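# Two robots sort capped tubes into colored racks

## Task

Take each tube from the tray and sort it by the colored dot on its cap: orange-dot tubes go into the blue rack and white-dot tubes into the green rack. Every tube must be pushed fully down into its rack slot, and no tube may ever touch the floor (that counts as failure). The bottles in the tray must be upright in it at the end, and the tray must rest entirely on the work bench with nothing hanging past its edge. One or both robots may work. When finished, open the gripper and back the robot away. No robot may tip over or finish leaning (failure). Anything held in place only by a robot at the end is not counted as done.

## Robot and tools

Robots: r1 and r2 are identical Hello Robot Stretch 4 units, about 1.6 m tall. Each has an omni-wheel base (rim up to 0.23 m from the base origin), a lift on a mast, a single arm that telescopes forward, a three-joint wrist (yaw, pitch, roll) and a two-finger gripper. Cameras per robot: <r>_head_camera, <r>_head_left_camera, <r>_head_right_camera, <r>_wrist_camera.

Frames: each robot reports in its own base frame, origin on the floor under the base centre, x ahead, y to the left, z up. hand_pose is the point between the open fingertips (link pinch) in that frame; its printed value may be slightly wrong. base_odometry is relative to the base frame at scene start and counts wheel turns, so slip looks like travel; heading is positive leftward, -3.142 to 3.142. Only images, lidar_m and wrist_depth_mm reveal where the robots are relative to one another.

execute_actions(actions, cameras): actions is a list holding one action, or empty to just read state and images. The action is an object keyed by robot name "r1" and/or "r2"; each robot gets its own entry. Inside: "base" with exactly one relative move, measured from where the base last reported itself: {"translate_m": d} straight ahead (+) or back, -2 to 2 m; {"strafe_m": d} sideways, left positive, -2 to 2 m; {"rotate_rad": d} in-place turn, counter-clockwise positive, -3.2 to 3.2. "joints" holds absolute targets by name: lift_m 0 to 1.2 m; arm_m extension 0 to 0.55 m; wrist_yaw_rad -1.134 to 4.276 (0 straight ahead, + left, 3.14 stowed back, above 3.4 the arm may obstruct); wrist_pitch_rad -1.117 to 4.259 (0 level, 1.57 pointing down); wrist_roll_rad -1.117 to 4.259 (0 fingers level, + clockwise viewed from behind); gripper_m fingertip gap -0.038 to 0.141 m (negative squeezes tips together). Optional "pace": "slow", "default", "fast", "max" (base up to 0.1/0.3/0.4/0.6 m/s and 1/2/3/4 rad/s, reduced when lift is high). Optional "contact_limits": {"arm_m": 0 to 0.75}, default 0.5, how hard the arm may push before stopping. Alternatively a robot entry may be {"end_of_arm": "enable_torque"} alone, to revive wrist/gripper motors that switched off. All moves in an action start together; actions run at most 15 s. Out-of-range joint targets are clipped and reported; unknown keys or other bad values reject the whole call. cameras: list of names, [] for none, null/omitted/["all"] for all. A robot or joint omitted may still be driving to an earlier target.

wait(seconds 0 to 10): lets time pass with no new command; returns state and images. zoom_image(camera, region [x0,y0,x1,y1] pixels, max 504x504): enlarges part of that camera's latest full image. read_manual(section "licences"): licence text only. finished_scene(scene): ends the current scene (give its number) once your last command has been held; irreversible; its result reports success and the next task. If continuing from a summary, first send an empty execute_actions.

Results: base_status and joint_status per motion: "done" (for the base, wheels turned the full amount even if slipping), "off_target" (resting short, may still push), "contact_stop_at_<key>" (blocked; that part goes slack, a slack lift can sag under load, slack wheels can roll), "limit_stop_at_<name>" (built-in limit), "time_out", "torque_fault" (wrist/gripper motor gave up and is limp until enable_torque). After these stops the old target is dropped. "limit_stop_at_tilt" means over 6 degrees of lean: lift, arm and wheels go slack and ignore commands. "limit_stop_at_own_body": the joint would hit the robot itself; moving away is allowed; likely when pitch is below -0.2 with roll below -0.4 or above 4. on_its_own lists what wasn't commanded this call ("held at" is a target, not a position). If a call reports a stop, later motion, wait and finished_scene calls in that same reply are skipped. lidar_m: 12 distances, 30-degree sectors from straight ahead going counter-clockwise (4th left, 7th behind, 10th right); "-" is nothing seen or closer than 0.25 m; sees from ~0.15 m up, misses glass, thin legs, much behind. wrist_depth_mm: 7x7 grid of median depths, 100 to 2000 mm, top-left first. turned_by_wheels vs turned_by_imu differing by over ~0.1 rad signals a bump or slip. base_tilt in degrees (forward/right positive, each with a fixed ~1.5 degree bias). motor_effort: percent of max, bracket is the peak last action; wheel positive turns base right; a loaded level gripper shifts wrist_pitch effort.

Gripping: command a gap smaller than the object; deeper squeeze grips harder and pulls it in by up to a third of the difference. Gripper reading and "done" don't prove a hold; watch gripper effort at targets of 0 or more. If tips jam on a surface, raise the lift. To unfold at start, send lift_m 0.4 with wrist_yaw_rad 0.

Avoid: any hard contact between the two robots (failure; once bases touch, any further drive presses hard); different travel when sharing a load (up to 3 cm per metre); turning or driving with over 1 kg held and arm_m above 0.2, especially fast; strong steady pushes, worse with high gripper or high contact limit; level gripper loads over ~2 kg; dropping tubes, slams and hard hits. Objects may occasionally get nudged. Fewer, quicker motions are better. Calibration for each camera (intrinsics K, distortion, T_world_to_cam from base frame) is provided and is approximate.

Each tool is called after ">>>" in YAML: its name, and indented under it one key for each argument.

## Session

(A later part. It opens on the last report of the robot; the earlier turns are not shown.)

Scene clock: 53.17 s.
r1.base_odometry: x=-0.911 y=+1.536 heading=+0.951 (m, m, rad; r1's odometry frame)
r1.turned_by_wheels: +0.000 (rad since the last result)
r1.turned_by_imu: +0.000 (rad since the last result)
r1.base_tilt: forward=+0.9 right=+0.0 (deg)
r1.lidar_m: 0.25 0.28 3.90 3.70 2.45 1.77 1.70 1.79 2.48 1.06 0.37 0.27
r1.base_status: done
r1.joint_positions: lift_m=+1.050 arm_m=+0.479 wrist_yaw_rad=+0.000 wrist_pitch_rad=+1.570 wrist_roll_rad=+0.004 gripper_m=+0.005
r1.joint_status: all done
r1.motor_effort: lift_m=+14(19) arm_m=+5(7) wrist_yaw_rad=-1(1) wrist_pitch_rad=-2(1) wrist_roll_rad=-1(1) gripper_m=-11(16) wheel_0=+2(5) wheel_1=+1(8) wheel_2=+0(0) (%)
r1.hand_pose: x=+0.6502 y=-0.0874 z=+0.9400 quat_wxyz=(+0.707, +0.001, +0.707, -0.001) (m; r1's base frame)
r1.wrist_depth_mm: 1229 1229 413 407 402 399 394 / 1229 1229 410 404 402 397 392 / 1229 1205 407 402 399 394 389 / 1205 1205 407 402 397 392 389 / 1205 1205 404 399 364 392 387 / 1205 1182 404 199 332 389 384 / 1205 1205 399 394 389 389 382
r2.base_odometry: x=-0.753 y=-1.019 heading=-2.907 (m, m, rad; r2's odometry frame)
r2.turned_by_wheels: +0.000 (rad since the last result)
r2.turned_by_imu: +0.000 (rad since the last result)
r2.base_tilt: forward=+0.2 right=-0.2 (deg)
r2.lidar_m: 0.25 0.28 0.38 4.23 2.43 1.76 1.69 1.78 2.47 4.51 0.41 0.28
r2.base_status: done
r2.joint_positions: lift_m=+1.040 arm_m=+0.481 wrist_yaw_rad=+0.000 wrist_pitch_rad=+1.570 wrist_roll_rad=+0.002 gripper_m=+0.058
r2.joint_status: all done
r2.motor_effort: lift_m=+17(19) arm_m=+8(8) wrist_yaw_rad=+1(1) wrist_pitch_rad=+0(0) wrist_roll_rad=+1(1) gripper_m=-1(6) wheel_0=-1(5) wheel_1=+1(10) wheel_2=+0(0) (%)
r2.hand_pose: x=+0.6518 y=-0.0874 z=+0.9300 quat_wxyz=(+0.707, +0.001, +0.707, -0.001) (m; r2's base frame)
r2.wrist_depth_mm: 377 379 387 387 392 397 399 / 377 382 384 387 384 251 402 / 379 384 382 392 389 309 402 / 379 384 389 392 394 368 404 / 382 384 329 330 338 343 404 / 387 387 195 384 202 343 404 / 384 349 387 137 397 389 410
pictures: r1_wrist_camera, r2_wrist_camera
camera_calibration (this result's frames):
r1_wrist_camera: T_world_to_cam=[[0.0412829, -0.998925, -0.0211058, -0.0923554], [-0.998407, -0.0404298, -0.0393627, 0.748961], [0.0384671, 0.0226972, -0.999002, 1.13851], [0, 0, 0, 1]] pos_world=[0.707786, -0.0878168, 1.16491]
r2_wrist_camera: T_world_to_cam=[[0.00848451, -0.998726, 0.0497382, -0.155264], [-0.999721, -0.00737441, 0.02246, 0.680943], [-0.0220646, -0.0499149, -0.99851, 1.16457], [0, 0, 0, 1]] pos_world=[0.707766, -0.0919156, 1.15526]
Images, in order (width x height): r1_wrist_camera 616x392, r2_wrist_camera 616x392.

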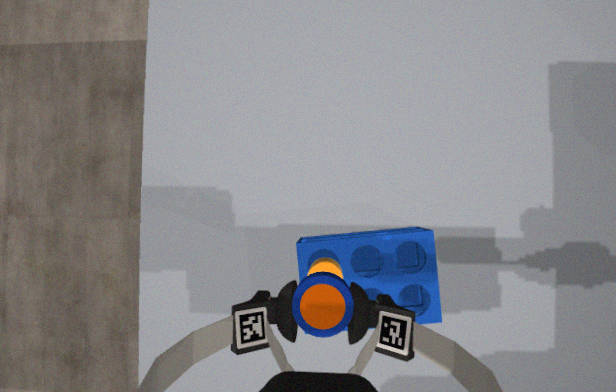

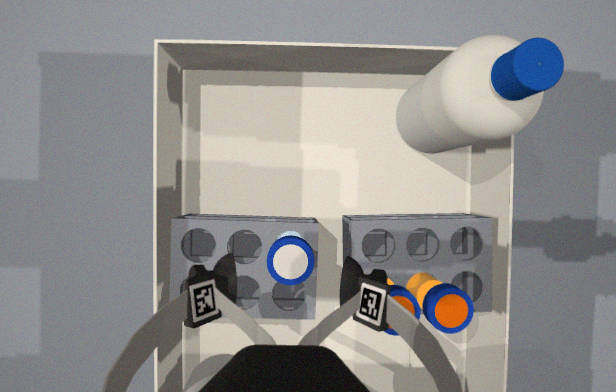

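>>> execute_actions:
  actions:
    - {"r1": {"joints": {"lift_m": 0.978}, "pace": "slow"}, "r2": {"joints": {"lift_m": 0.983}, "pace": "default"}}
  cameras: ["r1_wrist_camera", "r2_wrist_camera"]

Scene clock: 55.50 s.
r1.base_odometry: x=-0.911 y=+1.536 heading=+0.951 (m, m, rad; r1's odometry frame)
r1.turned_by_wheels: +0.000 (rad since the last result)
r1.turned_by_imu: +0.000 (rad since the last result)
r1.base_tilt: forward=+1.0 right=-0.1 (deg)
r1.lidar_m: 0.25 0.28 3.88 3.74 2.46 1.79 1.72 1.80 2.46 1.08 0.36 0.27
r1.base_status: not commanded
r1.joint_positions: lift_m=+0.978 arm_m=+0.479 wrist_yaw_rad=+0.000 wrist_pitch_rad=+1.570 wrist_roll_rad=+0.004 gripper_m=+0.005
r1.joint_status: all done
r1.motor_effort: lift_m=+13(11) arm_m=+5(5) wrist_yaw_rad=-1(1) wrist_pitch_rad=+0(2) wrist_roll_rad=-2(2) gripper_m=-14(12) wheel_0=+2(2) wheel_1=+1(1) wheel_2=+0(0) (%)
r1.hand_pose: x=+0.6502 y=-0.0874 z=+0.8680 quat_wxyz=(+0.707, +0.001, +0.707, -0.001) (m; r1's base frame)
r1.wrist_depth_mm: 1160 342 338 332 329 325 322 / 1160 342 336 332 327 325 320 / 1138 338 334 330 327 322 320 / 1138 340 332 329 325 320 319 / 1138 336 332 327 317 319 317 / 1138 334 332 200 262 319 317 / 1138 334 329 266 291 315 315
r2.base_odometry: x=-0.753 y=-1.019 heading=-2.907 (m, m, rad; r2's odometry frame)
r2.turned_by_wheels: +0.000 (rad since the last result)
r2.turned_by_imu: +0.000 (rad since the last result)
r2.base_tilt: forward=+0.3 right=-0.2 (deg)
r2.lidar_m: 0.26 0.26 0.38 4.23 2.43 1.78 1.69 1.79 2.46 4.50 0.40 0.26
r2.base_status: not commanded
r2.joint_positions: lift_m=+0.983 arm_m=+0.481 wrist_yaw_rad=+0.000 wrist_pitch_rad=+1.570 wrist_roll_rad=+0.002 gripper_m=+0.058
r2.joint_status: all done
r2.motor_effort: lift_m=+16(14) arm_m=+7(7) wrist_yaw_rad=+1(0) wrist_pitch_rad=+0(0) wrist_roll_rad=+1(1) gripper_m=-4(2) wheel_0=-1(1) wheel_1=+1(1) wheel_2=+0(0) (%)
r2.hand_pose: x=+0.6519 y=-0.0874 z=+0.8730 quat_wxyz=(+0.707, +0.001, +0.707, -0.001) (m; r2's base frame)
r2.wrist_depth_mm: 322 324 301 300 297 236 193 / 324 325 327 332 334 214 196 / 327 327 329 332 338 307 293 / 327 327 332 334 336 338 345 / 327 300 272 276 278 283 347 / 330 287 196 276 202 279 347 / 329 314 330 137 340 301 349
pictures: r1_wrist_camera, r2_wrist_camera
camera_calibration (this result's frames):
r1_wrist_camera: T_world_to_cam=[[0.0412827, -0.998925, -0.0211058, -0.0938749], [-0.998407, -0.0404297, -0.0393627, 0.74613], [0.0384671, 0.0226972, -0.999002, 1.06659], [0, 0, 0, 1]] pos_world=[0.707788, -0.0878168, 1.09291]
r2_wrist_camera: T_world_to_cam=[[0.00848456, -0.998726, 0.0497382, -0.15243], [-0.999721, -0.00737445, 0.0224601, 0.682225], [-0.0220647, -0.0499149, -0.99851, 1.10766], [0, 0, 0, 1]] pos_world=[0.707768, -0.0919156, 1.09827]
Images, in order (width x height): r1_wrist_camera 616x392, r2_wrist_camera 616x392.

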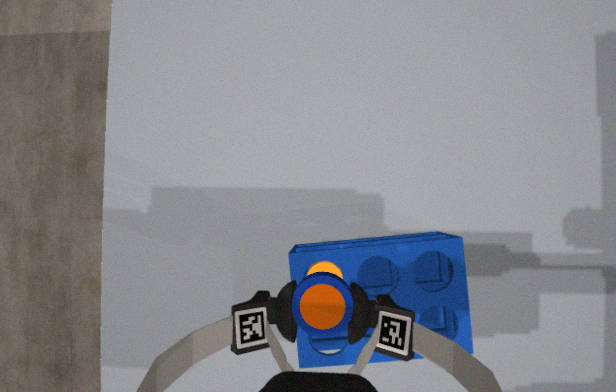

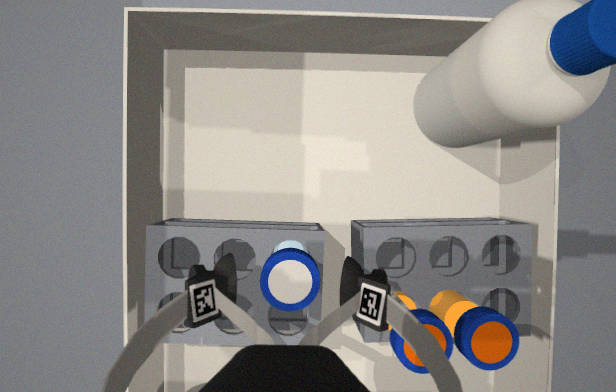

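>>> execute_actions:
  actions:
    - {"r1": {"joints": {"gripper_m": 0.06}, "pace": "default"}, "r2": {"joints": {"gripper_m": 0.005}, "pace": "default"}}
  cameras: ["r1_wrist_camera", "r2_wrist_camera"]

>>> execute_actions:
  actions:
    - {"r1": {"joints": {"lift_m": 1.10}, "pace": "default"}, "r2": {"joints": {"lift_m": 1.10}, "pace": "default"}}
  cameras: ["r1_wrist_camera", "r2_wrist_camera"]

Scene clock: 57.47 s.
r1.base_odometry: x=-0.911 y=+1.536 heading=+0.951 (m, m, rad; r1's odometry frame)
r1.turned_by_wheels: +0.000 (rad since the last result)
r1.turned_by_imu: +0.000 (rad since the last result)
r1.base_tilt: forward=+1.0 right=-0.1 (deg)
r1.lidar_m: 0.25 0.26 3.88 3.73 2.44 1.77 1.70 1.79 2.46 1.02 0.37 0.28
r1.base_status: not commanded
r1.joint_positions: lift_m=+0.978 arm_m=+0.479 wrist_yaw_rad=+0.000 wrist_pitch_rad=+1.570 wrist_roll_rad=+0.004 gripper_m=+0.060
r1.joint_status: all done
r1.motor_effort: lift_m=+14(14) arm_m=+5(6) wrist_yaw_rad=+1(0) wrist_pitch_rad=+0(2) wrist_roll_rad=-1(1) gripper_m=-4(11) wheel_0=+2(2) wheel_1=+1(1) wheel_2=+0(0) (%)
r1.hand_pose: x=+0.6502 y=-0.0874 z=+0.8680 quat_wxyz=(+0.707, +0.001, +0.707, -0.001) (m; r1's base frame)
r1.wrist_depth_mm: 1160 342 338 332 329 325 322 / 1160 340 336 332 327 324 320 / 1138 340 336 330 325 320 320 / 1138 338 334 330 325 322 319 / 1160 336 332 329 317 320 317 / 1118 336 330 206 218 317 315 / 1138 334 329 265 291 315 315
r2.base_odometry: x=-0.753 y=-1.019 heading=-2.907 (m, m, rad; r2's odometry frame)
r2.turned_by_wheels: +0.000 (rad since the last result)
r2.turned_by_imu: +0.000 (rad since the last result)
r2.base_tilt: forward=+0.2 right=-0.2 (deg)
r2.lidar_m: 0.26 0.27 0.37 4.24 2.44 1.77 1.69 1.78 2.47 4.50 0.42 0.27
r2.base_status: not commanded
r2.joint_positions: lift_m=+0.983 arm_m=+0.481 wrist_yaw_rad=+0.000 wrist_pitch_rad=+1.570 wrist_roll_rad=+0.002 gripper_m=+0.005
r2.joint_status: all done
r2.motor_effort: lift_m=+17(16) arm_m=+8(7) wrist_yaw_rad=+0(2) wrist_pitch_rad=+0(0) wrist_roll_rad=+1(1) gripper_m=-13(15) wheel_0=-1(1) wheel_1=+1(1) wheel_2=+0(0) (%)
r2.hand_pose: x=+0.6519 y=-0.0874 z=+0.8730 quat_wxyz=(+0.707, +0.001, +0.707, -0.001) (m; r2's base frame)
r2.wrist_depth_mm: 324 324 301 298 297 235 193 / 325 324 329 330 332 214 196 / 325 329 329 332 334 309 290 / 327 329 332 332 336 338 343 / 327 300 272 273 278 281 347 / 329 289 192 204 190 271 347 / 329 287 332 136 340 220 347
pictures: r1_wrist_camera, r2_wrist_camera
camera_calibration (this result's frames):
r1_wrist_camera: T_world_to_cam=[[0.0412828, -0.998925, -0.0211058, -0.0938754], [-0.998407, -0.0404297, -0.0393626, 0.746138], [0.0384669, 0.0226972, -0.999002, 1.06658], [0, 0, 0, 1]] pos_world=[0.707796, -0.0878168, 1.09291]
r2_wrist_camera: T_world_to_cam=[[0.00848461, -0.998726, 0.0497382, -0.15243], [-0.999721, -0.00737451, 0.02246, 0.682226], [-0.0220646, -0.0499149, -0.99851, 1.10766], [0, 0, 0, 1]] pos_world=[0.707768, -0.0919156, 1.09827]
Images, in order (width x height): r1_wrist_camera 616x392, r2_wrist_camera 616x392.

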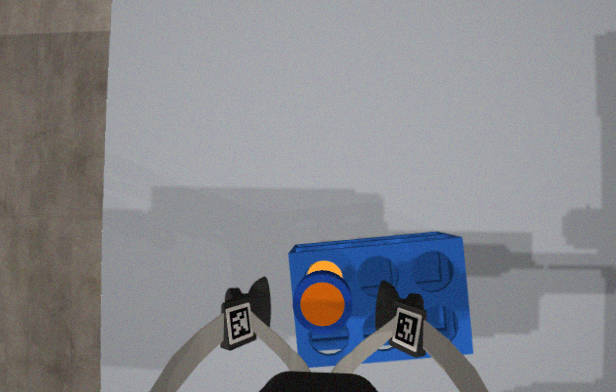

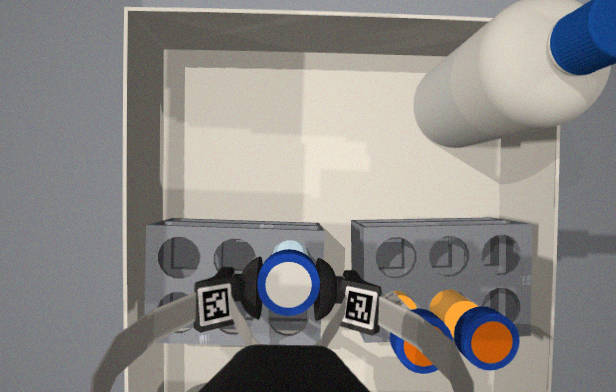

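Scene clock: 59.03 s.
r1.base_odometry: x=-0.911 y=+1.536 heading=+0.951 (m, m, rad; r1's odometry frame)
r1.turned_by_wheels: +0.000 (rad since the last result)
r1.turned_by_imu: +0.000 (rad since the last result)
r1.base_tilt: forward=+0.9 right=+0.0 (deg)
r1.lidar_m: 0.25 0.27 3.87 3.72 2.46 1.79 1.70 1.80 2.49 1.05 0.39 0.25
r1.base_status: not commanded
r1.joint_positions: lift_m=+1.100 arm_m=+0.479 wrist_yaw_rad=+0.000 wrist_pitch_rad=+1.570 wrist_roll_rad=+0.004 gripper_m=+0.060
r1.joint_status: all done
r1.motor_effort: lift_m=+22(20) arm_m=+5(5) wrist_yaw_rad=+1(0) wrist_pitch_rad=+0(1) wrist_roll_rad=-2(2) gripper_m=+0(6) wheel_0=+2(2) wheel_1=+1(1) wheel_2=+0(0) (%)
r1.hand_pose: x=+0.6502 y=-0.0874 z=+0.9894 quat_wxyz=(+0.707, +0.001, +0.707, -0.001) (m; r1's base frame)
r1.wrist_depth_mm: 1281 1281 462 459 452 445 439 / 1281 1281 462 455 449 445 439 / 1281 1281 459 452 449 442 439 / 1281 1255 459 452 445 442 436 / 1255 1229 455 449 415 439 433 / 1255 1255 452 445 217 439 433 / 1255 1255 452 442 439 436 430
r2.base_odometry: x=-0.753 y=-1.019 heading=-2.907 (m, m, rad; r2's odometry frame)
r2.turned_by_wheels: +0.000 (rad since the last result)
r2.turned_by_imu: +0.000 (rad since the last result)
r2.base_tilt: forward=+0.2 right=-0.2 (deg)
r2.lidar_m: 0.26 0.26 0.36 4.22 2.43 1.78 1.70 1.81 2.46 4.50 0.40 0.27
r2.base_status: not commanded
r2.joint_positions: lift_m=+1.100 arm_m=+0.481 wrist_yaw_rad=+0.000 wrist_pitch_rad=+1.570 wrist_roll_rad=+0.002 gripper_m=+0.005
r2.joint_status: all done
r2.motor_effort: lift_m=+23(20) arm_m=+7(7) wrist_yaw_rad=+1(2) wrist_pitch_rad=+0(0) wrist_roll_rad=+1(1) gripper_m=-13(17) wheel_0=-1(1) wheel_1=+1(1) wheel_2=+0(0) (%)
r2.hand_pose: x=+0.6519 y=-0.0874 z=+0.9895 quat_wxyz=(+0.707, +0.001, +0.707, -0.001) (m; r2's base frame)
r2.wrist_depth_mm: 436 442 442 449 452 455 459 / 436 442 436 445 430 312 459 / 436 442 442 445 442 455 462 / 439 449 445 449 455 462 469 / 442 445 389 387 397 466 466 / 445 445 192 205 190 462 466 / 445 449 387 136 459 466 469
pictures: r1_wrist_camera, r2_wrist_camera
camera_calibration (this result's frames):
r1_wrist_camera: T_world_to_cam=[[0.0412831, -0.998925, -0.0211058, -0.0913144], [-0.998407, -0.0404301, -0.0393626, 0.750917], [0.0384669, 0.0226972, -0.999002, 1.18782], [0, 0, 0, 1]] pos_world=[0.707799, -0.0878168, 1.21427]
r2_wrist_camera: T_world_to_cam=[[0.00848452, -0.998726, 0.0497382, -0.158225], [-0.999721, -0.00737442, 0.02246, 0.679611], [-0.0220646, -0.0499149, -0.99851, 1.224], [0, 0, 0, 1]] pos_world=[0.707771, -0.0919156, 1.21478]
Images, in order (width x height): r1_wrist_camera 616x392, r2_wrist_camera 616x392.

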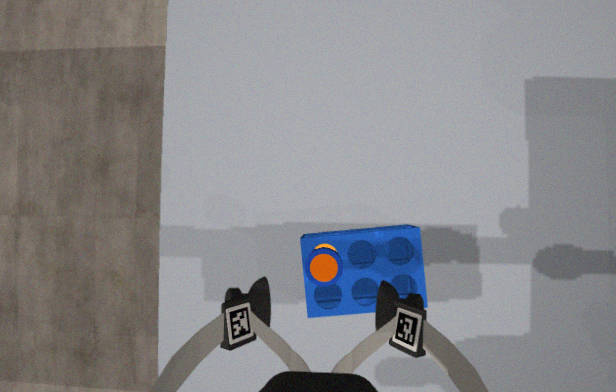

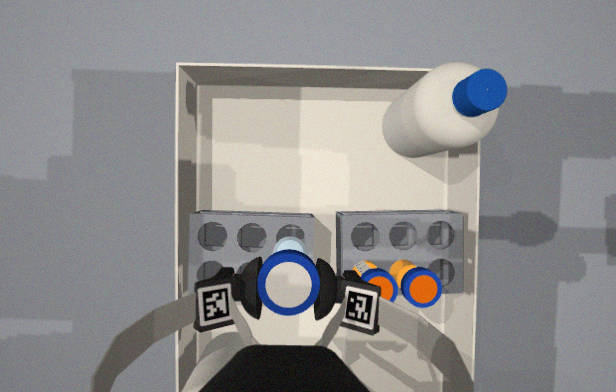

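>>> execute_actions:
  actions:
    - {"r1": {"base": {"strafe_m": -0.462}, "joints": {"arm_m": 0.519, "wrist_roll_rad": 1.571, "lift_m": 1.12}, "pace": "default"}, "r2": {"base": {"strafe_m": 0.447}, "joints": {"arm_m": 0.466}, "pace": "default"}}
  cameras: ["r1_wrist_camera", "r2_wrist_camera"]

Scene clock: 64.17 s.
r1.base_odometry: x=-0.535 y=+1.268 heading=+0.951 (m, m, rad; r1's odometry frame)
r1.turned_by_wheels: +0.000 (rad since the last result)
r1.turned_by_imu: -0.001 (rad since the last result)
r1.base_tilt: forward=+1.0 right=-0.1 (deg)
r1.lidar_m: 0.25 0.28 0.37 4.18 2.42 1.80 1.71 1.81 2.46 4.53 0.37 0.26
r1.base_status: done
r1.joint_positions: lift_m=+1.120 arm_m=+0.518 wrist_yaw_rad=+0.000 wrist_pitch_rad=+1.570 wrist_roll_rad=+1.571 gripper_m=+0.060
r1.joint_status: all done
r1.motor_effort: lift_m=+21(25) arm_m=+5(6) wrist_yaw_rad=-1(2) wrist_pitch_rad=-2(2) wrist_roll_rad=-1(4) gripper_m=-2(2) wheel_0=+1(8) wheel_1=-2(10) wheel_2=+0(0) (%)
r1.hand_pose: x=+0.6892 y=-0.0874 z=+1.0095 quat_wxyz=(+0.500, +0.500, +0.500, -0.500) (m; r1's base frame)
r1.wrist_depth_mm: 1308 492 484 484 477 477 469 / 1308 488 343 452 455 469 469 / 1308 484 473 466 469 466 466 / 1281 480 473 469 466 462 466 / 1281 477 469 462 462 389 459 / 1255 473 424 421 217 319 455 / 1255 469 466 466 459 455 452
r2.base_odometry: x=-0.649 y=-1.454 heading=-2.907 (m, m, rad; r2's odometry frame)
r2.turned_by_wheels: +0.000 (rad since the last result)
r2.turned_by_imu: -0.001 (rad since the last result)
r2.base_tilt: forward=+0.2 right=-0.2 (deg)
r2.lidar_m: 0.27 0.27 3.94 3.78 2.47 1.77 1.69 1.78 2.46 1.11 0.37 0.28
r2.base_status: done
r2.joint_positions: lift_m=+1.100 arm_m=+0.467 wrist_yaw_rad=+0.000 wrist_pitch_rad=+1.570 wrist_roll_rad=+0.002 gripper_m=+0.005
r2.joint_status: all done
r2.motor_effort: lift_m=+22(22) arm_m=-7(8) wrist_yaw_rad=+2(0) wrist_pitch_rad=+0(0) wrist_roll_rad=+1(1) gripper_m=-16(16) wheel_0=+2(9) wheel_1=-1(9) wheel_2=+1(1) (%)
r2.hand_pose: x=+0.6385 y=-0.0874 z=+0.9896 quat_wxyz=(+0.707, +0.001, +0.707, -0.001) (m; r2's base frame)
r2.wrist_depth_mm: 1160 439 442 449 452 452 462 / 1160 439 445 449 455 455 462 / 1182 436 449 452 455 462 462 / 820 445 389 452 455 459 466 / 809 445 392 394 455 462 462 / 809 442 189 205 190 466 462 / 445 452 445 136 462 466 459
pictures: r1_wrist_camera, r2_wrist_camera
camera_calibration (this result's frames):
r1_wrist_camera: T_world_to_cam=[[-0.998708, -0.0458651, -0.0218996, 0.708386], [-0.0449964, 0.99824, -0.0386379, 0.223636], [0.0236332, -0.0376026, -0.999013, 1.21134], [0, 0, 0, 1]] pos_world=[0.688906, -0.145202, 1.2343]
r2_wrist_camera: T_world_to_cam=[[0.00842822, -0.998727, 0.0497375, -0.158079], [-0.999719, -0.00731374, 0.0225468, 0.666165], [-0.0221543, -0.0499136, -0.998508, 1.22385], [0, 0, 0, 1]] pos_world=[0.694423, -0.0919191, 1.21486]
Images, in order (width x height): r1_wrist_camera 616x392, r2_wrist_camera 616x392.

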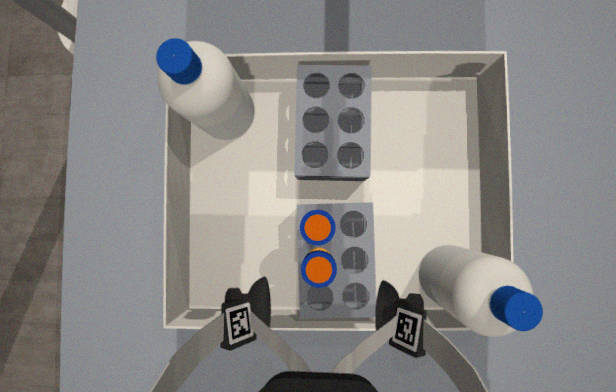

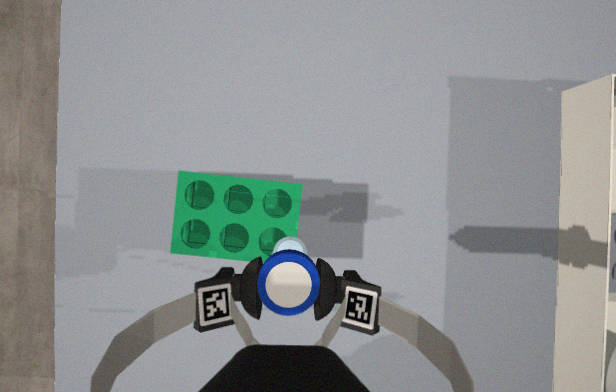

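>>> execute_actions:
  actions:
    - {"r1": {"base": {"strafe_m": 0.004}, "joints": {"arm_m": 0.522, "lift_m": 1.04}, "pace": "default"}, "r2": {"base": {"strafe_m": 0.017}, "joints": {"arm_m": 0.463, "lift_m": 1.05}, "pace": "default"}}
  cameras: ["r1_wrist_camera", "r2_wrist_camera"]

>>> zoom_image:
  camera: "r2_wrist_camera"
  region: [160, 160, 400, 340]

Scene clock: 67.63 s.
r1.base_odometry: x=-0.538 y=+1.270 heading=+0.950 (m, m, rad; r1's odometry frame)
r1.turned_by_wheels: +0.000 (rad since the last result)
r1.turned_by_imu: -0.001 (rad since the last result)
r1.base_tilt: forward=+1.0 right=-0.2 (deg)
r1.lidar_m: 0.25 0.26 0.39 4.18 2.40 1.80 1.73 1.81 2.48 4.55 0.37 0.27
r1.base_status: done
r1.joint_positions: lift_m=+1.040 arm_m=+0.521 wrist_yaw_rad=+0.000 wrist_pitch_rad=+1.570 wrist_roll_rad=+1.571 gripper_m=+0.060
r1.joint_status: all done
r1.motor_effort: lift_m=+14(20) arm_m=+5(6) wrist_yaw_rad=-2(0) wrist_pitch_rad=-1(1) wrist_roll_rad=+0(0) gripper_m=-3(1) wheel_0=-1(7) wheel_1=-2(3) wheel_2=+0(2) (%)
r1.hand_pose: x=+0.6922 y=-0.0874 z=+0.9300 quat_wxyz=(+0.500, +0.500, +0.500, -0.500) (m; r1's base frame)
r1.wrist_depth_mm: 410 255 327 336 351 366 389 / 410 404 334 389 392 389 389 / 404 399 397 332 387 387 347 / 402 394 394 389 387 384 347 / 399 392 389 327 384 370 327 / 394 389 370 324 216 281 238 / 394 389 387 310 359 304 241
r2.base_odometry: x=-0.645 y=-1.470 heading=-2.906 (m, m, rad; r2's odometry frame)
r2.turned_by_wheels: +0.000 (rad since the last result)
r2.turned_by_imu: +0.000 (rad since the last result)
r2.base_tilt: forward=+0.2 right=-0.2 (deg)
r2.lidar_m: 0.26 0.28 3.94 3.77 2.46 1.76 1.70 1.77 2.47 1.12 0.36 0.28
r2.base_status: done
r2.joint_positions: lift_m=+1.050 arm_m=+0.464 wrist_yaw_rad=+0.000 wrist_pitch_rad=+1.570 wrist_roll_rad=+0.002 gripper_m=+0.005
r2.joint_status: all done
r2.motor_effort: lift_m=+17(20) arm_m=-7(8) wrist_yaw_rad=+0(1) wrist_pitch_rad=-1(1) wrist_roll_rad=+1(1) gripper_m=-12(14) wheel_0=+0(7) wheel_1=+2(5) wheel_2=+0(1) (%)
r2.hand_pose: x=+0.6355 y=-0.0874 z=+0.9399 quat_wxyz=(+0.707, +0.001, +0.707, -0.001) (m; r2's base frame)
r2.wrist_depth_mm: 389 389 394 399 402 404 410 / 759 389 394 399 402 407 415 / 392 394 397 402 402 410 413 / 389 394 340 399 407 410 415 / 394 394 343 342 407 410 415 / 397 397 190 205 190 413 421 / 399 402 402 136 413 418 421
pictures: r1_wrist_camera, r2_wrist_camera
camera_calibration (this result's frames):
r1_wrist_camera: T_world_to_cam=[[-0.998709, -0.0458397, -0.0219012, 0.709639], [-0.0449709, 0.998241, -0.038638, 0.220683], [0.0236338, -0.0376032, -0.999013, 1.13191], [0, 0, 0, 1]] pos_world=[0.691895, -0.145202, 1.15486]
r2_wrist_camera: T_world_to_cam=[[0.0083898, -0.998727, 0.049737, -0.15556], [-0.999718, -0.00727225, 0.0226077, 0.664231], [-0.0222172, -0.0499126, -0.998506, 1.17426], [0, 0, 0, 1]] pos_world=[0.691437, -0.0919214, 1.16523]
Images, in order (width x height): r1_wrist_camera 616x392, r2_wrist_camera 616x392.

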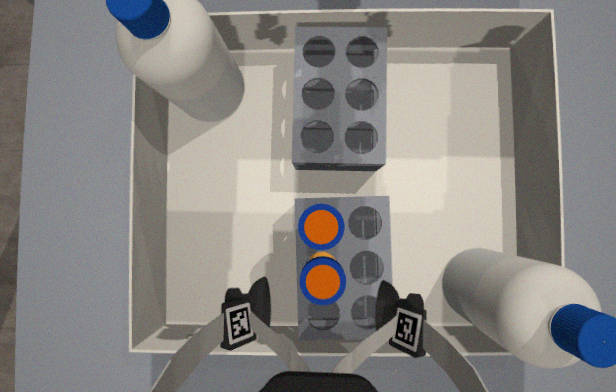

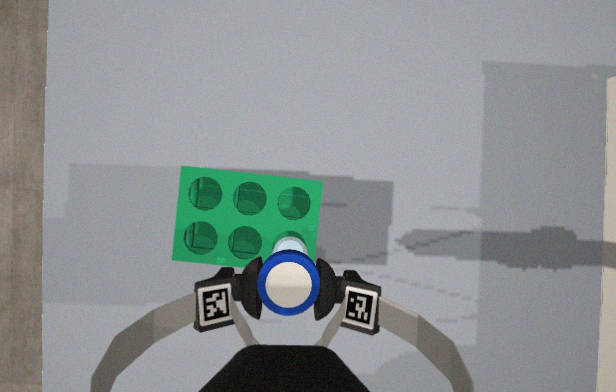

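Region (160, 160, 400, 340) of r2_wrist_camera's 616x392 image, scaled by 2.100; it fills the top 378 rows of this view, and the rest is white.

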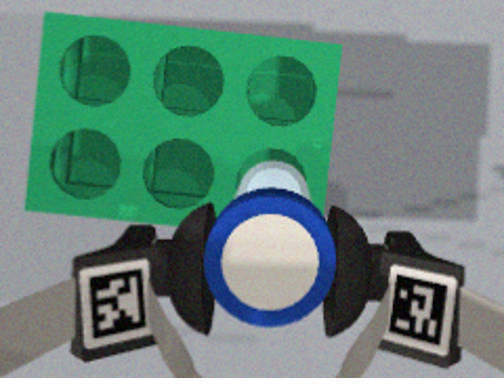

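>>> execute_actions:
  actions:
    - {"r1": {"joints": {"lift_m": 0.983}, "pace": "default"}, "r2": {"joints": {"lift_m": 0.978, "arm_m": 0.4615}, "pace": "slow"}}
  cameras: ["r1_wrist_camera", "r2_wrist_camera"]

Scene clock: 71.40 s.
r1.base_odometry: x=-0.538 y=+1.270 heading=+0.950 (m, m, rad; r1's odometry frame)
r1.turned_by_wheels: +0.000 (rad since the last result)
r1.turned_by_imu: -0.001 (rad since the last result)
r1.base_tilt: forward=+1.0 right=-0.1 (deg)
r1.lidar_m: 0.25 0.28 0.38 4.19 2.40 1.79 1.71 1.81 2.47 4.55 0.38 0.27
r1.base_status: not commanded
r1.joint_positions: lift_m=+0.983 arm_m=+0.521 wrist_yaw_rad=+0.000 wrist_pitch_rad=+1.570 wrist_roll_rad=+1.571 gripper_m=+0.060
r1.joint_status: all done
r1.motor_effort: lift_m=+13(12) arm_m=+5(5) wrist_yaw_rad=+2(2) wrist_pitch_rad=-1(1) wrist_roll_rad=+0(0) gripper_m=-3(3) wheel_0=-1(1) wheel_1=-2(2) wheel_2=+0(0) (%)
r1.hand_pose: x=+0.6922 y=-0.0874 z=+0.8731 quat_wxyz=(+0.500, +0.500, +0.500, -0.500) (m; r1's base frame)
r1.wrist_depth_mm: 351 207 310 281 307 332 315 / 349 281 338 306 330 330 317 / 345 320 338 329 329 329 319 / 343 320 336 332 329 329 317 / 342 319 332 270 325 325 301 / 340 317 330 208 217 281 211 / 336 278 267 267 251 263 199
r2.base_odometry: x=-0.645 y=-1.470 heading=-2.906 (m, m, rad; r2's odometry frame)
r2.turned_by_wheels: +0.000 (rad since the last result)
r2.turned_by_imu: +0.000 (rad since the last result)
r2.base_tilt: forward=+0.2 right=-0.2 (deg)
r2.lidar_m: 0.26 0.27 3.92 3.76 2.44 1.76 1.70 1.79 2.45 1.12 0.37 0.28
r2.base_status: not commanded
r2.joint_positions: lift_m=+0.978 arm_m=+0.463 wrist_yaw_rad=+0.000 wrist_pitch_rad=+1.570 wrist_roll_rad=+0.002 gripper_m=+0.005
r2.joint_status: all done
r2.motor_effort: lift_m=+16(18) arm_m=-8(7) wrist_yaw_rad=+2(1) wrist_pitch_rad=-1(0) wrist_roll_rad=+1(1) gripper_m=-14(14) wheel_0=+0(0) wheel_1=+2(2) wheel_2=+0(0) (%)
r2.hand_pose: x=+0.6340 y=-0.0874 z=+0.8679 quat_wxyz=(+0.707, +0.001, +0.707, -0.001) (m; r2's base frame)
r2.wrist_depth_mm: 319 322 324 329 330 332 338 / 319 322 324 327 332 334 336 / 322 322 327 329 332 336 338 / 322 325 300 327 336 338 340 / 324 325 270 271 336 342 342 / 325 325 191 205 190 342 343 / 327 329 332 136 338 340 345
pictures: r1_wrist_camera, r2_wrist_camera
camera_calibration (this result's frames):
r1_wrist_camera: T_world_to_cam=[[-0.998709, -0.0458395, -0.0219012, 0.708393], [-0.0449707, 0.998241, -0.038638, 0.218482], [0.0236338, -0.0376032, -0.999013, 1.07499], [0, 0, 0, 1]] pos_world=[0.691897, -0.145202, 1.09788]
r2_wrist_camera: T_world_to_cam=[[0.00838989, -0.998727, 0.049737, -0.151967], [-0.999718, -0.00727234, 0.0226076, 0.664374], [-0.0222171, -0.0499126, -0.998506, 1.10234], [0, 0, 0, 1]] pos_world=[0.689953, -0.0919214, 1.09324]
Images, in order (width x height): r1_wrist_camera 616x392, r2_wrist_camera 616x392.

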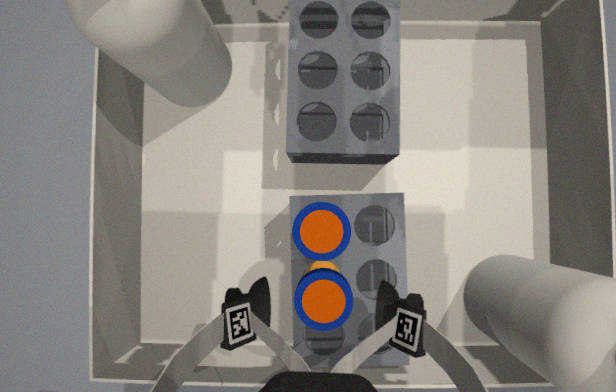

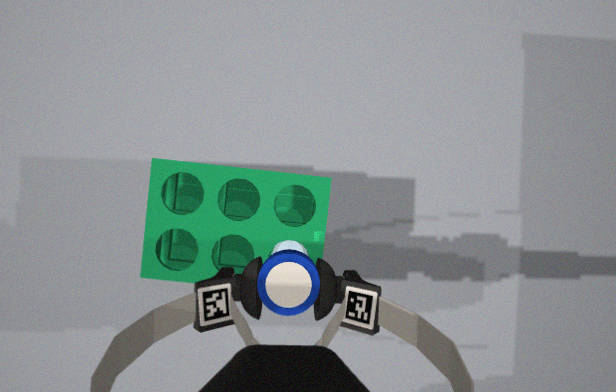

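>>> execute_actions:
  actions:
    - {"r1": {"joints": {"gripper_m": 0.005}, "pace": "default"}, "r2": {"joints": {"gripper_m": 0.065}, "pace": "default"}}
  cameras: ["r1_wrist_camera", "r2_wrist_camera"]

>>> execute_actions:
  actions:
    - {"r1": {"joints": {"lift_m": 1.10}, "pace": "default"}, "r2": {"joints": {"lift_m": 1.13}, "pace": "default"}}
  cameras: ["r1_wrist_camera", "r2_wrist_camera"]

Scene clock: 73.40 s.
r1.base_odometry: x=-0.538 y=+1.270 heading=+0.950 (m, m, rad; r1's odometry frame)
r1.turned_by_wheels: +0.000 (rad since the last result)
r1.turned_by_imu: +0.000 (rad since the last result)
r1.base_tilt: forward=+1.2 right=-0.1 (deg)
r1.lidar_m: 0.25 0.29 0.36 4.19 2.42 1.81 1.71 1.78 2.47 4.55 0.39 0.26
r1.base_status: not commanded
r1.joint_positions: lift_m=+0.983 arm_m=+0.521 wrist_yaw_rad=+0.000 wrist_pitch_rad=+1.570 wrist_roll_rad=+1.571 gripper_m=+0.005
r1.joint_status: all done
r1.motor_effort: lift_m=+14(13) arm_m=+5(5) wrist_yaw_rad=+0(1) wrist_pitch_rad=+0(1) wrist_roll_rad=+0(0) gripper_m=-15(15) wheel_0=-1(1) wheel_1=-2(2) wheel_2=+0(0) (%)
r1.hand_pose: x=+0.6922 y=-0.0874 z=+0.8731 quat_wxyz=(+0.500, +0.500, +0.500, -0.500) (m; r1's base frame)
r1.wrist_depth_mm: 349 207 309 279 307 332 314 / 347 281 338 307 330 332 315 / 345 320 338 330 329 330 317 / 343 320 334 332 329 327 317 / 342 320 332 270 325 325 301 / 340 317 332 200 267 281 211 / 336 265 267 267 250 262 199
r2.base_odometry: x=-0.645 y=-1.470 heading=-2.906 (m, m, rad; r2's odometry frame)
r2.turned_by_wheels: +0.000 (rad since the last result)
r2.turned_by_imu: +0.000 (rad since the last result)
r2.base_tilt: forward=+0.2 right=-0.2 (deg)
r2.lidar_m: 0.25 0.27 3.93 3.77 2.45 1.78 1.70 1.77 2.47 1.13 0.38 0.27
r2.base_status: not commanded
r2.joint_positions: lift_m=+0.978 arm_m=+0.463 wrist_yaw_rad=+0.000 wrist_pitch_rad=+1.570 wrist_roll_rad=+0.002 gripper_m=+0.065
r2.joint_status: all done
r2.motor_effort: lift_m=+17(17) arm_m=-8(8) wrist_yaw_rad=+1(2) wrist_pitch_rad=+0(0) wrist_roll_rad=+1(1) gripper_m=-6(17) wheel_0=+0(1) wheel_1=+2(2) wheel_2=+0(0) (%)
r2.hand_pose: x=+0.6340 y=-0.0874 z=+0.8679 quat_wxyz=(+0.707, +0.001, +0.707, -0.001) (m; r2's base frame)
r2.wrist_depth_mm: 317 320 322 329 329 334 338 / 319 322 327 330 332 334 338 / 320 322 325 330 332 334 340 / 320 324 298 327 334 338 342 / 322 325 271 272 336 340 342 / 325 327 197 332 202 342 343 / 327 329 330 137 336 343 345
pictures: r1_wrist_camera, r2_wrist_camera
camera_calibration (this result's frames):
r1_wrist_camera: T_world_to_cam=[[-0.998709, -0.0458387, -0.0219012, 0.708393], [-0.0449699, 0.998241, -0.038638, 0.218481], [0.0236338, -0.0376032, -0.999013, 1.07499], [0, 0, 0, 1]] pos_world=[0.691898, -0.145202, 1.09788]
r2_wrist_camera: T_world_to_cam=[[0.00838995, -0.998727, 0.049737, -0.151967], [-0.999718, -0.00727241, 0.0226076, 0.664356], [-0.0222171, -0.0499127, -0.998506, 1.10234], [0, 0, 0, 1]] pos_world=[0.689934, -0.0919214, 1.09323]
Images, in order (width x height): r1_wrist_camera 616x392, r2_wrist_camera 616x392.

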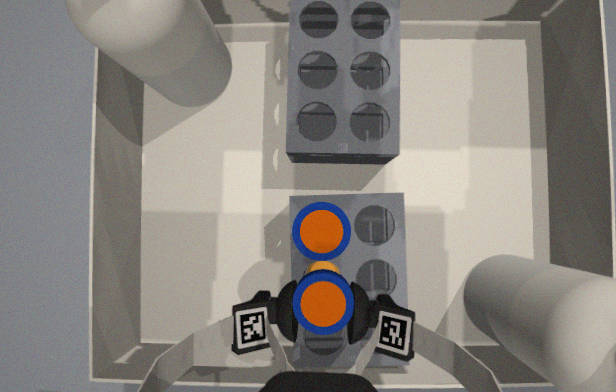

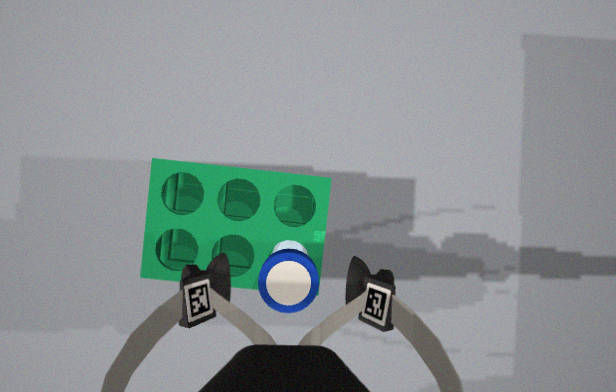

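Scene clock: 75.10 s.
r1.base_odometry: x=-0.538 y=+1.270 heading=+0.950 (m, m, rad; r1's odometry frame)
r1.turned_by_wheels: +0.000 (rad since the last result)
r1.turned_by_imu: +0.000 (rad since the last result)
r1.base_tilt: forward=+0.9 right=-0.1 (deg)
r1.lidar_m: 0.25 0.27 0.40 4.18 2.38 1.81 1.71 1.80 2.44 4.55 0.38 0.26
r1.base_status: not commanded
r1.joint_positions: lift_m=+1.100 arm_m=+0.521 wrist_yaw_rad=+0.000 wrist_pitch_rad=+1.570 wrist_roll_rad=+1.571 gripper_m=+0.005
r1.joint_status: all done
r1.motor_effort: lift_m=+21(23) arm_m=+5(5) wrist_yaw_rad=+0(2) wrist_pitch_rad=+0(2) wrist_roll_rad=+0(0) gripper_m=-13(14) wheel_0=-1(1) wheel_1=-2(2) wheel_2=+0(0) (%)
r1.hand_pose: x=+0.6922 y=-0.0874 z=+0.9894 quat_wxyz=(+0.500, +0.500, +0.500, -0.500) (m; r1's base frame)
r1.wrist_depth_mm: 1281 466 466 462 455 452 452 / 1281 466 336 430 452 449 449 / 1281 462 455 445 449 442 445 / 1255 459 452 449 445 439 442 / 854 455 449 442 442 370 439 / 842 455 410 200 366 301 433 / 842 449 445 445 436 436 433
r2.base_odometry: x=-0.645 y=-1.470 heading=-2.906 (m, m, rad; r2's odometry frame)
r2.turned_by_wheels: +0.000 (rad since the last result)
r2.turned_by_imu: +0.000 (rad since the last result)
r2.base_tilt: forward=+0.2 right=-0.2 (deg)
r2.lidar_m: 0.26 0.28 3.91 3.77 2.45 1.76 1.69 1.79 2.48 1.10 0.39 0.25
r2.base_status: not commanded
r2.joint_positions: lift_m=+1.130 arm_m=+0.463 wrist_yaw_rad=+0.000 wrist_pitch_rad=+1.570 wrist_roll_rad=+0.002 gripper_m=+0.065
r2.joint_status: all done
r2.motor_effort: lift_m=+22(23) arm_m=-8(8) wrist_yaw_rad=+1(1) wrist_pitch_rad=+0(0) wrist_roll_rad=+1(1) gripper_m=-5(0) wheel_0=+0(0) wheel_1=+2(2) wheel_2=+0(0) (%)
r2.hand_pose: x=+0.6340 y=-0.0874 z=+1.0195 quat_wxyz=(+0.707, +0.001, +0.707, -0.001) (m; r2's base frame)
r2.wrist_depth_mm: 1205 466 477 477 480 488 488 / 1205 466 473 480 484 488 488 / 1205 469 473 480 484 488 492 / 1205 477 477 484 484 496 492 / 1205 477 480 484 492 496 488 / 1205 477 198 484 203 496 484 / 1205 477 480 137 496 500 484
pictures: r1_wrist_camera, r2_wrist_camera
camera_calibration (this result's frames):
r1_wrist_camera: T_world_to_cam=[[-0.998709, -0.045839, -0.0219013, 0.710943], [-0.0449702, 0.998241, -0.038638, 0.222976], [0.0236339, -0.0376032, -0.999013, 1.1912], [0, 0, 0, 1]] pos_world=[0.6919, -0.145202, 1.21421]
r2_wrist_camera: T_world_to_cam=[[0.00838995, -0.998727, 0.049737, -0.159506], [-0.999718, -0.00727241, 0.0226076, 0.660926], [-0.0222171, -0.0499127, -0.998506, 1.25368], [0, 0, 0, 1]] pos_world=[0.689931, -0.0919214, 1.2448]
Images, in order (width x height): r1_wrist_camera 616x392, r2_wrist_camera 616x392.

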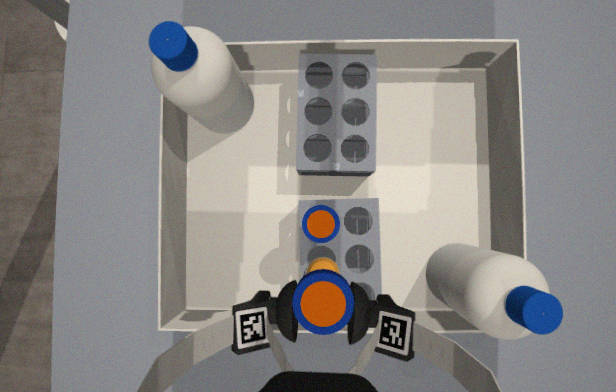

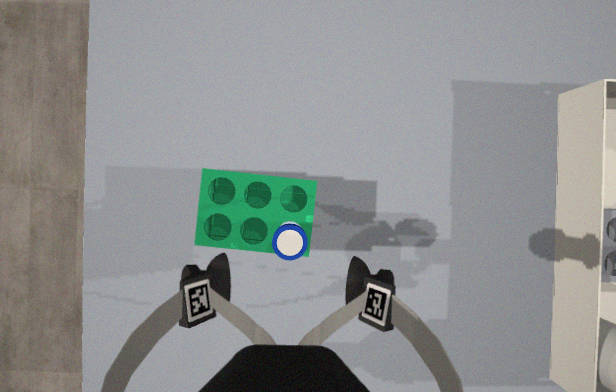

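>>> execute_actions:
  actions:
    - {"r1": {"base": {"strafe_m": 0.381}, "joints": {"arm_m": 0.456}, "pace": "default"}, "r2": {"base": {"strafe_m": -0.547}, "joints": {"arm_m": 0.441}, "pace": "default"}}
  cameras: ["r1_wrist_camera", "r2_wrist_camera"]

Scene clock: 81.90 s.
r1.base_odometry: x=-0.848 y=+1.491 heading=+0.950 (m, m, rad; r1's odometry frame)
r1.turned_by_wheels: +0.000 (rad since the last result)
r1.turned_by_imu: -0.001 (rad since the last result)
r1.base_tilt: forward=+1.0 right=-0.1 (deg)
r1.lidar_m: 0.25 0.28 3.95 3.80 2.46 1.74 1.72 1.80 2.47 1.06 0.37 0.25
r1.base_status: done
r1.joint_positions: lift_m=+1.100 arm_m=+0.457 wrist_yaw_rad=+0.000 wrist_pitch_rad=+1.570 wrist_roll_rad=+1.571 gripper_m=+0.005
r1.joint_status: all done
r1.motor_effort: lift_m=+21(22) arm_m=-5(5) wrist_yaw_rad=+0(0) wrist_pitch_rad=+0(1) wrist_roll_rad=+0(0) gripper_m=-15(13) wheel_0=+1(9) wheel_1=+0(11) wheel_2=+0(2) (%)
r1.hand_pose: x=+0.6281 y=-0.0874 z=+0.9895 quat_wxyz=(+0.500, +0.500, +0.500, -0.500) (m; r1's base frame)
r1.wrist_depth_mm: 473 473 462 462 459 455 452 / 466 466 462 459 452 452 445 / 466 462 462 455 452 445 442 / 462 459 455 452 445 445 439 / 462 455 452 418 445 439 436 / 459 455 449 200 439 439 436 / 455 452 445 357 439 436 433
r2.base_odometry: x=-0.773 y=-0.938 heading=-2.906 (m, m, rad; r2's odometry frame)
r2.turned_by_wheels: +0.000 (rad since the last result)
r2.turned_by_imu: +0.000 (rad since the last result)
r2.base_tilt: forward=+0.3 right=-0.2 (deg)
r2.lidar_m: 0.27 0.29 0.37 4.29 2.43 1.75 1.69 1.79 2.45 4.41 0.40 0.27
r2.base_status: done
r2.joint_positions: lift_m=+1.130 arm_m=+0.442 wrist_yaw_rad=+0.000 wrist_pitch_rad=+1.570 wrist_roll_rad=+0.002 gripper_m=+0.065
r2.joint_status: all done
r2.motor_effort: lift_m=+21(22) arm_m=-8(6) wrist_yaw_rad=+1(0) wrist_pitch_rad=-1(0) wrist_roll_rad=+1(1) gripper_m=-4(2) wheel_0=+0(6) wheel_1=+0(9) wheel_2=+1(0) (%)
r2.hand_pose: x=+0.6135 y=-0.0874 z=+1.0196 quat_wxyz=(+0.707, +0.001, +0.707, -0.001) (m; r2's base frame)
r2.wrist_depth_mm: 462 469 466 473 484 484 488 / 466 466 473 477 484 492 492 / 469 469 473 477 484 492 496 / 469 421 469 424 488 492 496 / 473 449 469 480 488 488 504 / 473 445 198 484 204 496 500 / 473 336 455 137 484 500 500
pictures: r1_wrist_camera, r2_wrist_camera
camera_calibration (this result's frames):
r1_wrist_camera: T_world_to_cam=[[-0.998713, -0.0457303, -0.0219332, 0.646928], [-0.0448603, 0.998246, -0.0386394, 0.220028], [0.0236617, -0.0376057, -0.999012, 1.19278], [0, 0, 0, 1]] pos_world=[0.627743, -0.145202, 1.21429]
r2_wrist_camera: T_world_to_cam=[[0.00843193, -0.998727, 0.049737, -0.159363], [-0.999718, -0.00731414, 0.0226134, 0.640411], [-0.0222208, -0.0499136, -0.998506, 1.25331], [0, 0, 0, 1]] pos_world=[0.669423, -0.091919, 1.24488]
Images, in order (width x height): r1_wrist_camera 616x392, r2_wrist_camera 616x392.

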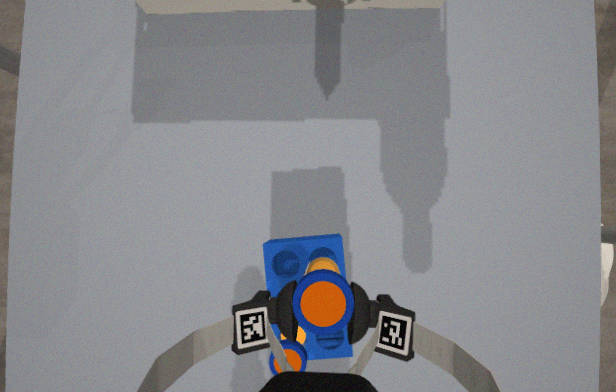

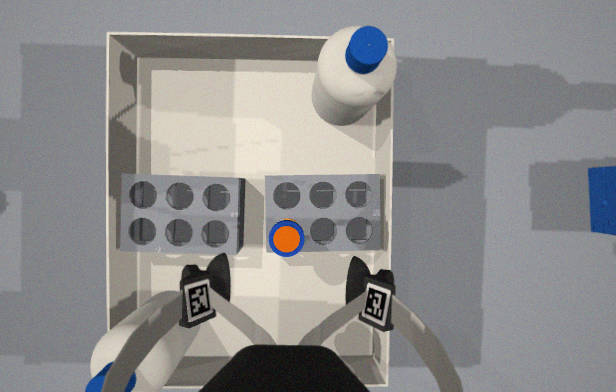

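>>> zoom_image:
  camera: "r1_wrist_camera"
  region: [230, 210, 430, 390]

Region (230, 210, 430, 390) of r1_wrist_camera's 616x392 image, scaled by 2.520; it fills the top 454 rows of this view, and the rest is white.

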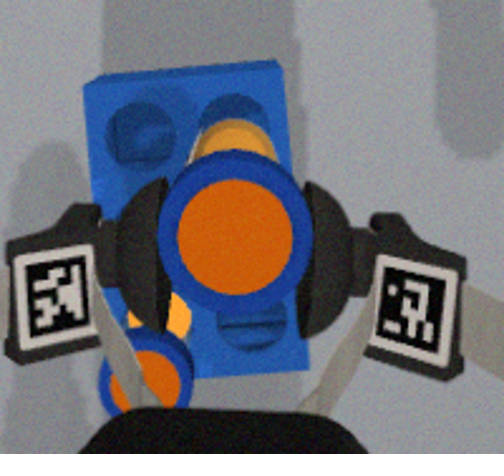

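>>> execute_actions:
  actions:
    - {"r1": {"base": {"strafe_m": 0.003}, "joints": {"lift_m": 1.05, "arm_m": 0.455}, "pace": "default"}, "r2": {"base": {"strafe_m": 0.004}, "joints": {"lift_m": 1.04, "arm_m": 0.448}, "pace": "default"}}
  cameras: ["r1_wrist_camera", "r2_wrist_camera"]

>>> zoom_image:
  camera: "r1_wrist_camera"
  region: [230, 210, 430, 390]

Scene clock: 85.03 s.
r1.base_odometry: x=-0.851 y=+1.493 heading=+0.950 (m, m, rad; r1's odometry frame)
r1.turned_by_wheels: +0.000 (rad since the last result)
r1.turned_by_imu: -0.001 (rad since the last result)
r1.base_tilt: forward=+1.0 right=-0.1 (deg)
r1.lidar_m: 0.25 0.29 3.96 3.80 2.42 1.71 1.72 1.80 2.46 1.03 0.36 0.27
r1.base_status: done
r1.joint_positions: lift_m=+1.050 arm_m=+0.456 wrist_yaw_rad=+0.000 wrist_pitch_rad=+1.570 wrist_roll_rad=+1.571 gripper_m=+0.005
r1.joint_status: all done
r1.motor_effort: lift_m=+14(17) arm_m=-6(6) wrist_yaw_rad=-1(2) wrist_pitch_rad=-1(1) wrist_roll_rad=+1(0) gripper_m=-14(12) wheel_0=+1(4) wheel_1=-2(7) wheel_2=+0(0) (%)
r1.hand_pose: x=+0.6271 y=-0.0874 z=+0.9400 quat_wxyz=(+0.500, +0.500, +0.500, -0.500) (m; r1's base frame)
r1.wrist_depth_mm: 421 418 415 410 410 404 402 / 418 415 410 407 404 402 399 / 415 413 407 407 402 399 397 / 413 407 407 402 399 397 392 / 410 407 402 342 397 394 392 / 407 402 399 200 392 392 389 / 404 402 397 334 389 389 387
r2.base_odometry: x=-0.772 y=-0.942 heading=-2.906 (m, m, rad; r2's odometry frame)
r2.turned_by_wheels: +0.000 (rad since the last result)
r2.turned_by_imu: +0.000 (rad since the last result)
r2.base_tilt: forward=+0.2 right=-0.2 (deg)
r2.lidar_m: 0.25 0.28 0.36 4.31 2.44 1.77 1.70 1.79 2.45 4.43 0.41 0.28
r2.base_status: done
r2.joint_positions: lift_m=+1.040 arm_m=+0.447 wrist_yaw_rad=+0.000 wrist_pitch_rad=+1.570 wrist_roll_rad=+0.002 gripper_m=+0.065
r2.joint_status: all done
r2.motor_effort: lift_m=+17(24) arm_m=+7(7) wrist_yaw_rad=+1(1) wrist_pitch_rad=+0(1) wrist_roll_rad=+2(1) gripper_m=-5(3) wheel_0=+0(5) wheel_1=+0(5) wheel_2=+0(1) (%)
r2.hand_pose: x=+0.6178 y=-0.0874 z=+0.9299 quat_wxyz=(+0.707, +0.001, +0.707, -0.001) (m; r2's base frame)
r2.wrist_depth_mm: 379 366 368 342 247 394 399 / 377 379 384 384 304 399 402 / 379 382 387 387 392 399 402 / 384 353 382 362 353 402 404 / 382 325 362 329 338 399 404 / 382 384 198 394 203 404 407 / 387 291 392 137 397 407 410
pictures: r1_wrist_camera, r2_wrist_camera
camera_calibration (this result's frames):
r1_wrist_camera: T_world_to_cam=[[-0.998713, -0.0457278, -0.0219388, 0.644866], [-0.0448576, 0.998246, -0.0386396, 0.218072], [0.0236672, -0.0376058, -0.999012, 1.14341], [0, 0, 0, 1]] pos_world=[0.626757, -0.145202, 1.16485]
r2_wrist_camera: T_world_to_cam=[[0.00841177, -0.998727, 0.0497367, -0.154928], [-0.999717, -0.00729237, 0.0226453, 0.646736], [-0.0222538, -0.0499131, -0.998506, 1.16391], [0, 0, 0, 1]] pos_world=[0.673758, -0.0919203, 1.15523]
Images, in order (width x height): r1_wrist_camera 616x392, r2_wrist_camera 616x392.

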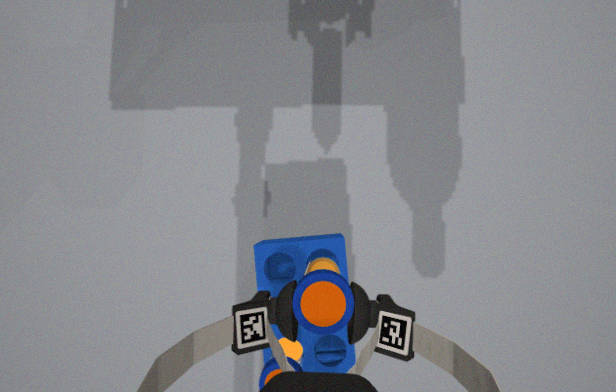

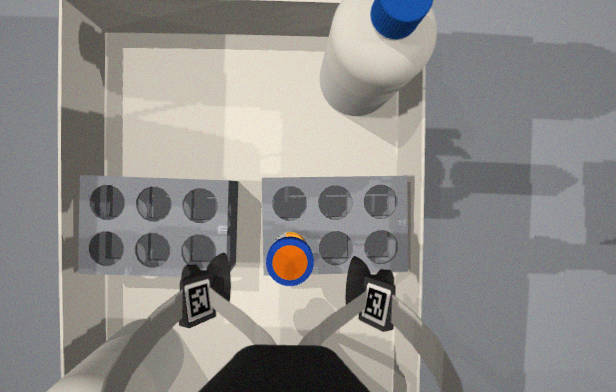

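Region (230, 210, 430, 390) of r1_wrist_camera's 616x392 image, scaled by 2.520; it fills the top 454 rows of this view, and the rest is white.

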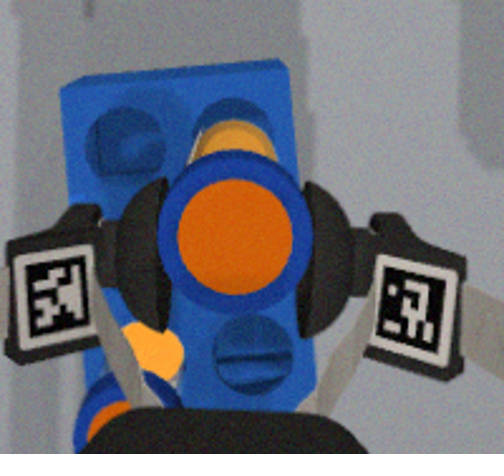

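>>> execute_actions:
  actions:
    - {"r1": {"joints": {"lift_m": 0.978}, "pace": "slow"}, "r2": {"joints": {"lift_m": 0.983}, "pace": "default"}}
  cameras: ["r1_wrist_camera", "r2_wrist_camera"]

Scene clock: 87.33 s.
r1.base_odometry: x=-0.851 y=+1.493 heading=+0.950 (m, m, rad; r1's odometry frame)
r1.turned_by_wheels: +0.000 (rad since the last result)
r1.turned_by_imu: +0.000 (rad since the last result)
r1.base_tilt: forward=+1.0 right=-0.1 (deg)
r1.lidar_m: 0.25 0.28 3.98 3.79 2.45 1.76 1.69 1.79 2.48 1.01 0.37 0.25
r1.base_status: not commanded
r1.joint_positions: lift_m=+0.978 arm_m=+0.456 wrist_yaw_rad=+0.000 wrist_pitch_rad=+1.570 wrist_roll_rad=+1.571 gripper_m=+0.005
r1.joint_status: all done
r1.motor_effort: lift_m=+14(16) arm_m=-5(6) wrist_yaw_rad=+0(2) wrist_pitch_rad=+0(1) wrist_roll_rad=+0(0) gripper_m=-13(11) wheel_0=+1(1) wheel_1=-1(1) wheel_2=+0(0) (%)
r1.hand_pose: x=+0.6271 y=-0.0874 z=+0.8680 quat_wxyz=(+0.500, +0.500, +0.500, -0.500) (m; r1's base frame)
r1.wrist_depth_mm: 343 342 342 336 334 330 329 / 343 342 338 334 330 329 327 / 342 338 334 332 329 327 325 / 340 336 332 330 327 325 324 / 336 334 330 268 325 324 322 / 332 332 327 199 322 320 319 / 330 329 266 265 291 317 319
r2.base_odometry: x=-0.772 y=-0.942 heading=-2.906 (m, m, rad; r2's odometry frame)
r2.turned_by_wheels: +0.000 (rad since the last result)
r2.turned_by_imu: +0.000 (rad since the last result)
r2.base_tilt: forward=+0.2 right=-0.2 (deg)
r2.lidar_m: 0.26 0.29 0.38 4.30 2.44 1.77 1.69 1.76 2.46 4.42 0.40 0.27
r2.base_status: not commanded
r2.joint_positions: lift_m=+0.983 arm_m=+0.447 wrist_yaw_rad=+0.000 wrist_pitch_rad=+1.570 wrist_roll_rad=+0.002 gripper_m=+0.065
r2.joint_status: all done
r2.motor_effort: lift_m=+17(17) arm_m=+8(7) wrist_yaw_rad=+0(1) wrist_pitch_rad=+0(1) wrist_roll_rad=+1(1) gripper_m=-2(2) wheel_0=+0(0) wheel_1=+0(0) wheel_2=+0(0) (%)
r2.hand_pose: x=+0.6178 y=-0.0874 z=+0.8730 quat_wxyz=(+0.707, +0.001, +0.707, -0.001) (m; r2's base frame)
r2.wrist_depth_mm: 298 324 327 329 198 340 342 / 293 324 327 330 294 342 343 / 293 327 330 332 334 342 343 / 272 297 324 325 306 342 345 / 271 271 294 274 278 343 347 / 286 329 198 276 204 343 345 / 286 289 334 137 338 347 349
pictures: r1_wrist_camera, r2_wrist_camera
camera_calibration (this result's frames):
r1_wrist_camera: T_world_to_cam=[[-0.998713, -0.0457276, -0.0219389, 0.643285], [-0.0448574, 0.998246, -0.0386397, 0.21529], [0.0236673, -0.0376058, -0.999012, 1.07149], [0, 0, 0, 1]] pos_world=[0.626755, -0.145202, 1.09286]
r2_wrist_camera: T_world_to_cam=[[0.0084119, -0.998727, 0.0497367, -0.152094], [-0.999717, -0.0072925, 0.0226453, 0.648028], [-0.0222538, -0.0499131, -0.998506, 1.10702], [0, 0, 0, 1]] pos_world=[0.67376, -0.0919203, 1.09826]
Images, in order (width x height): r1_wrist_camera 616x392, r2_wrist_camera 616x392.

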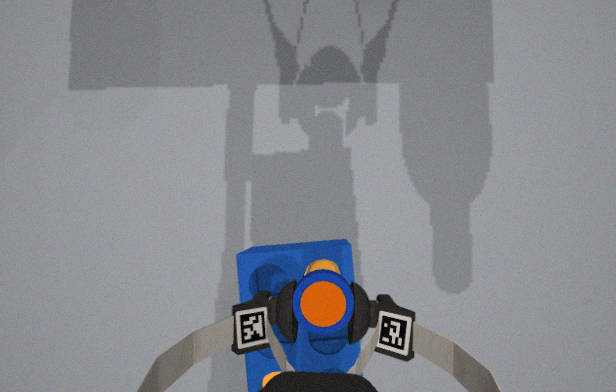

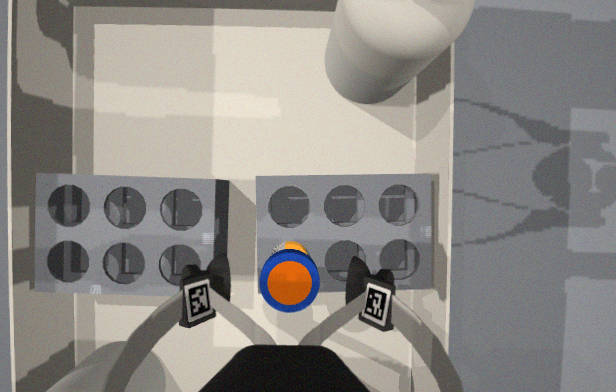

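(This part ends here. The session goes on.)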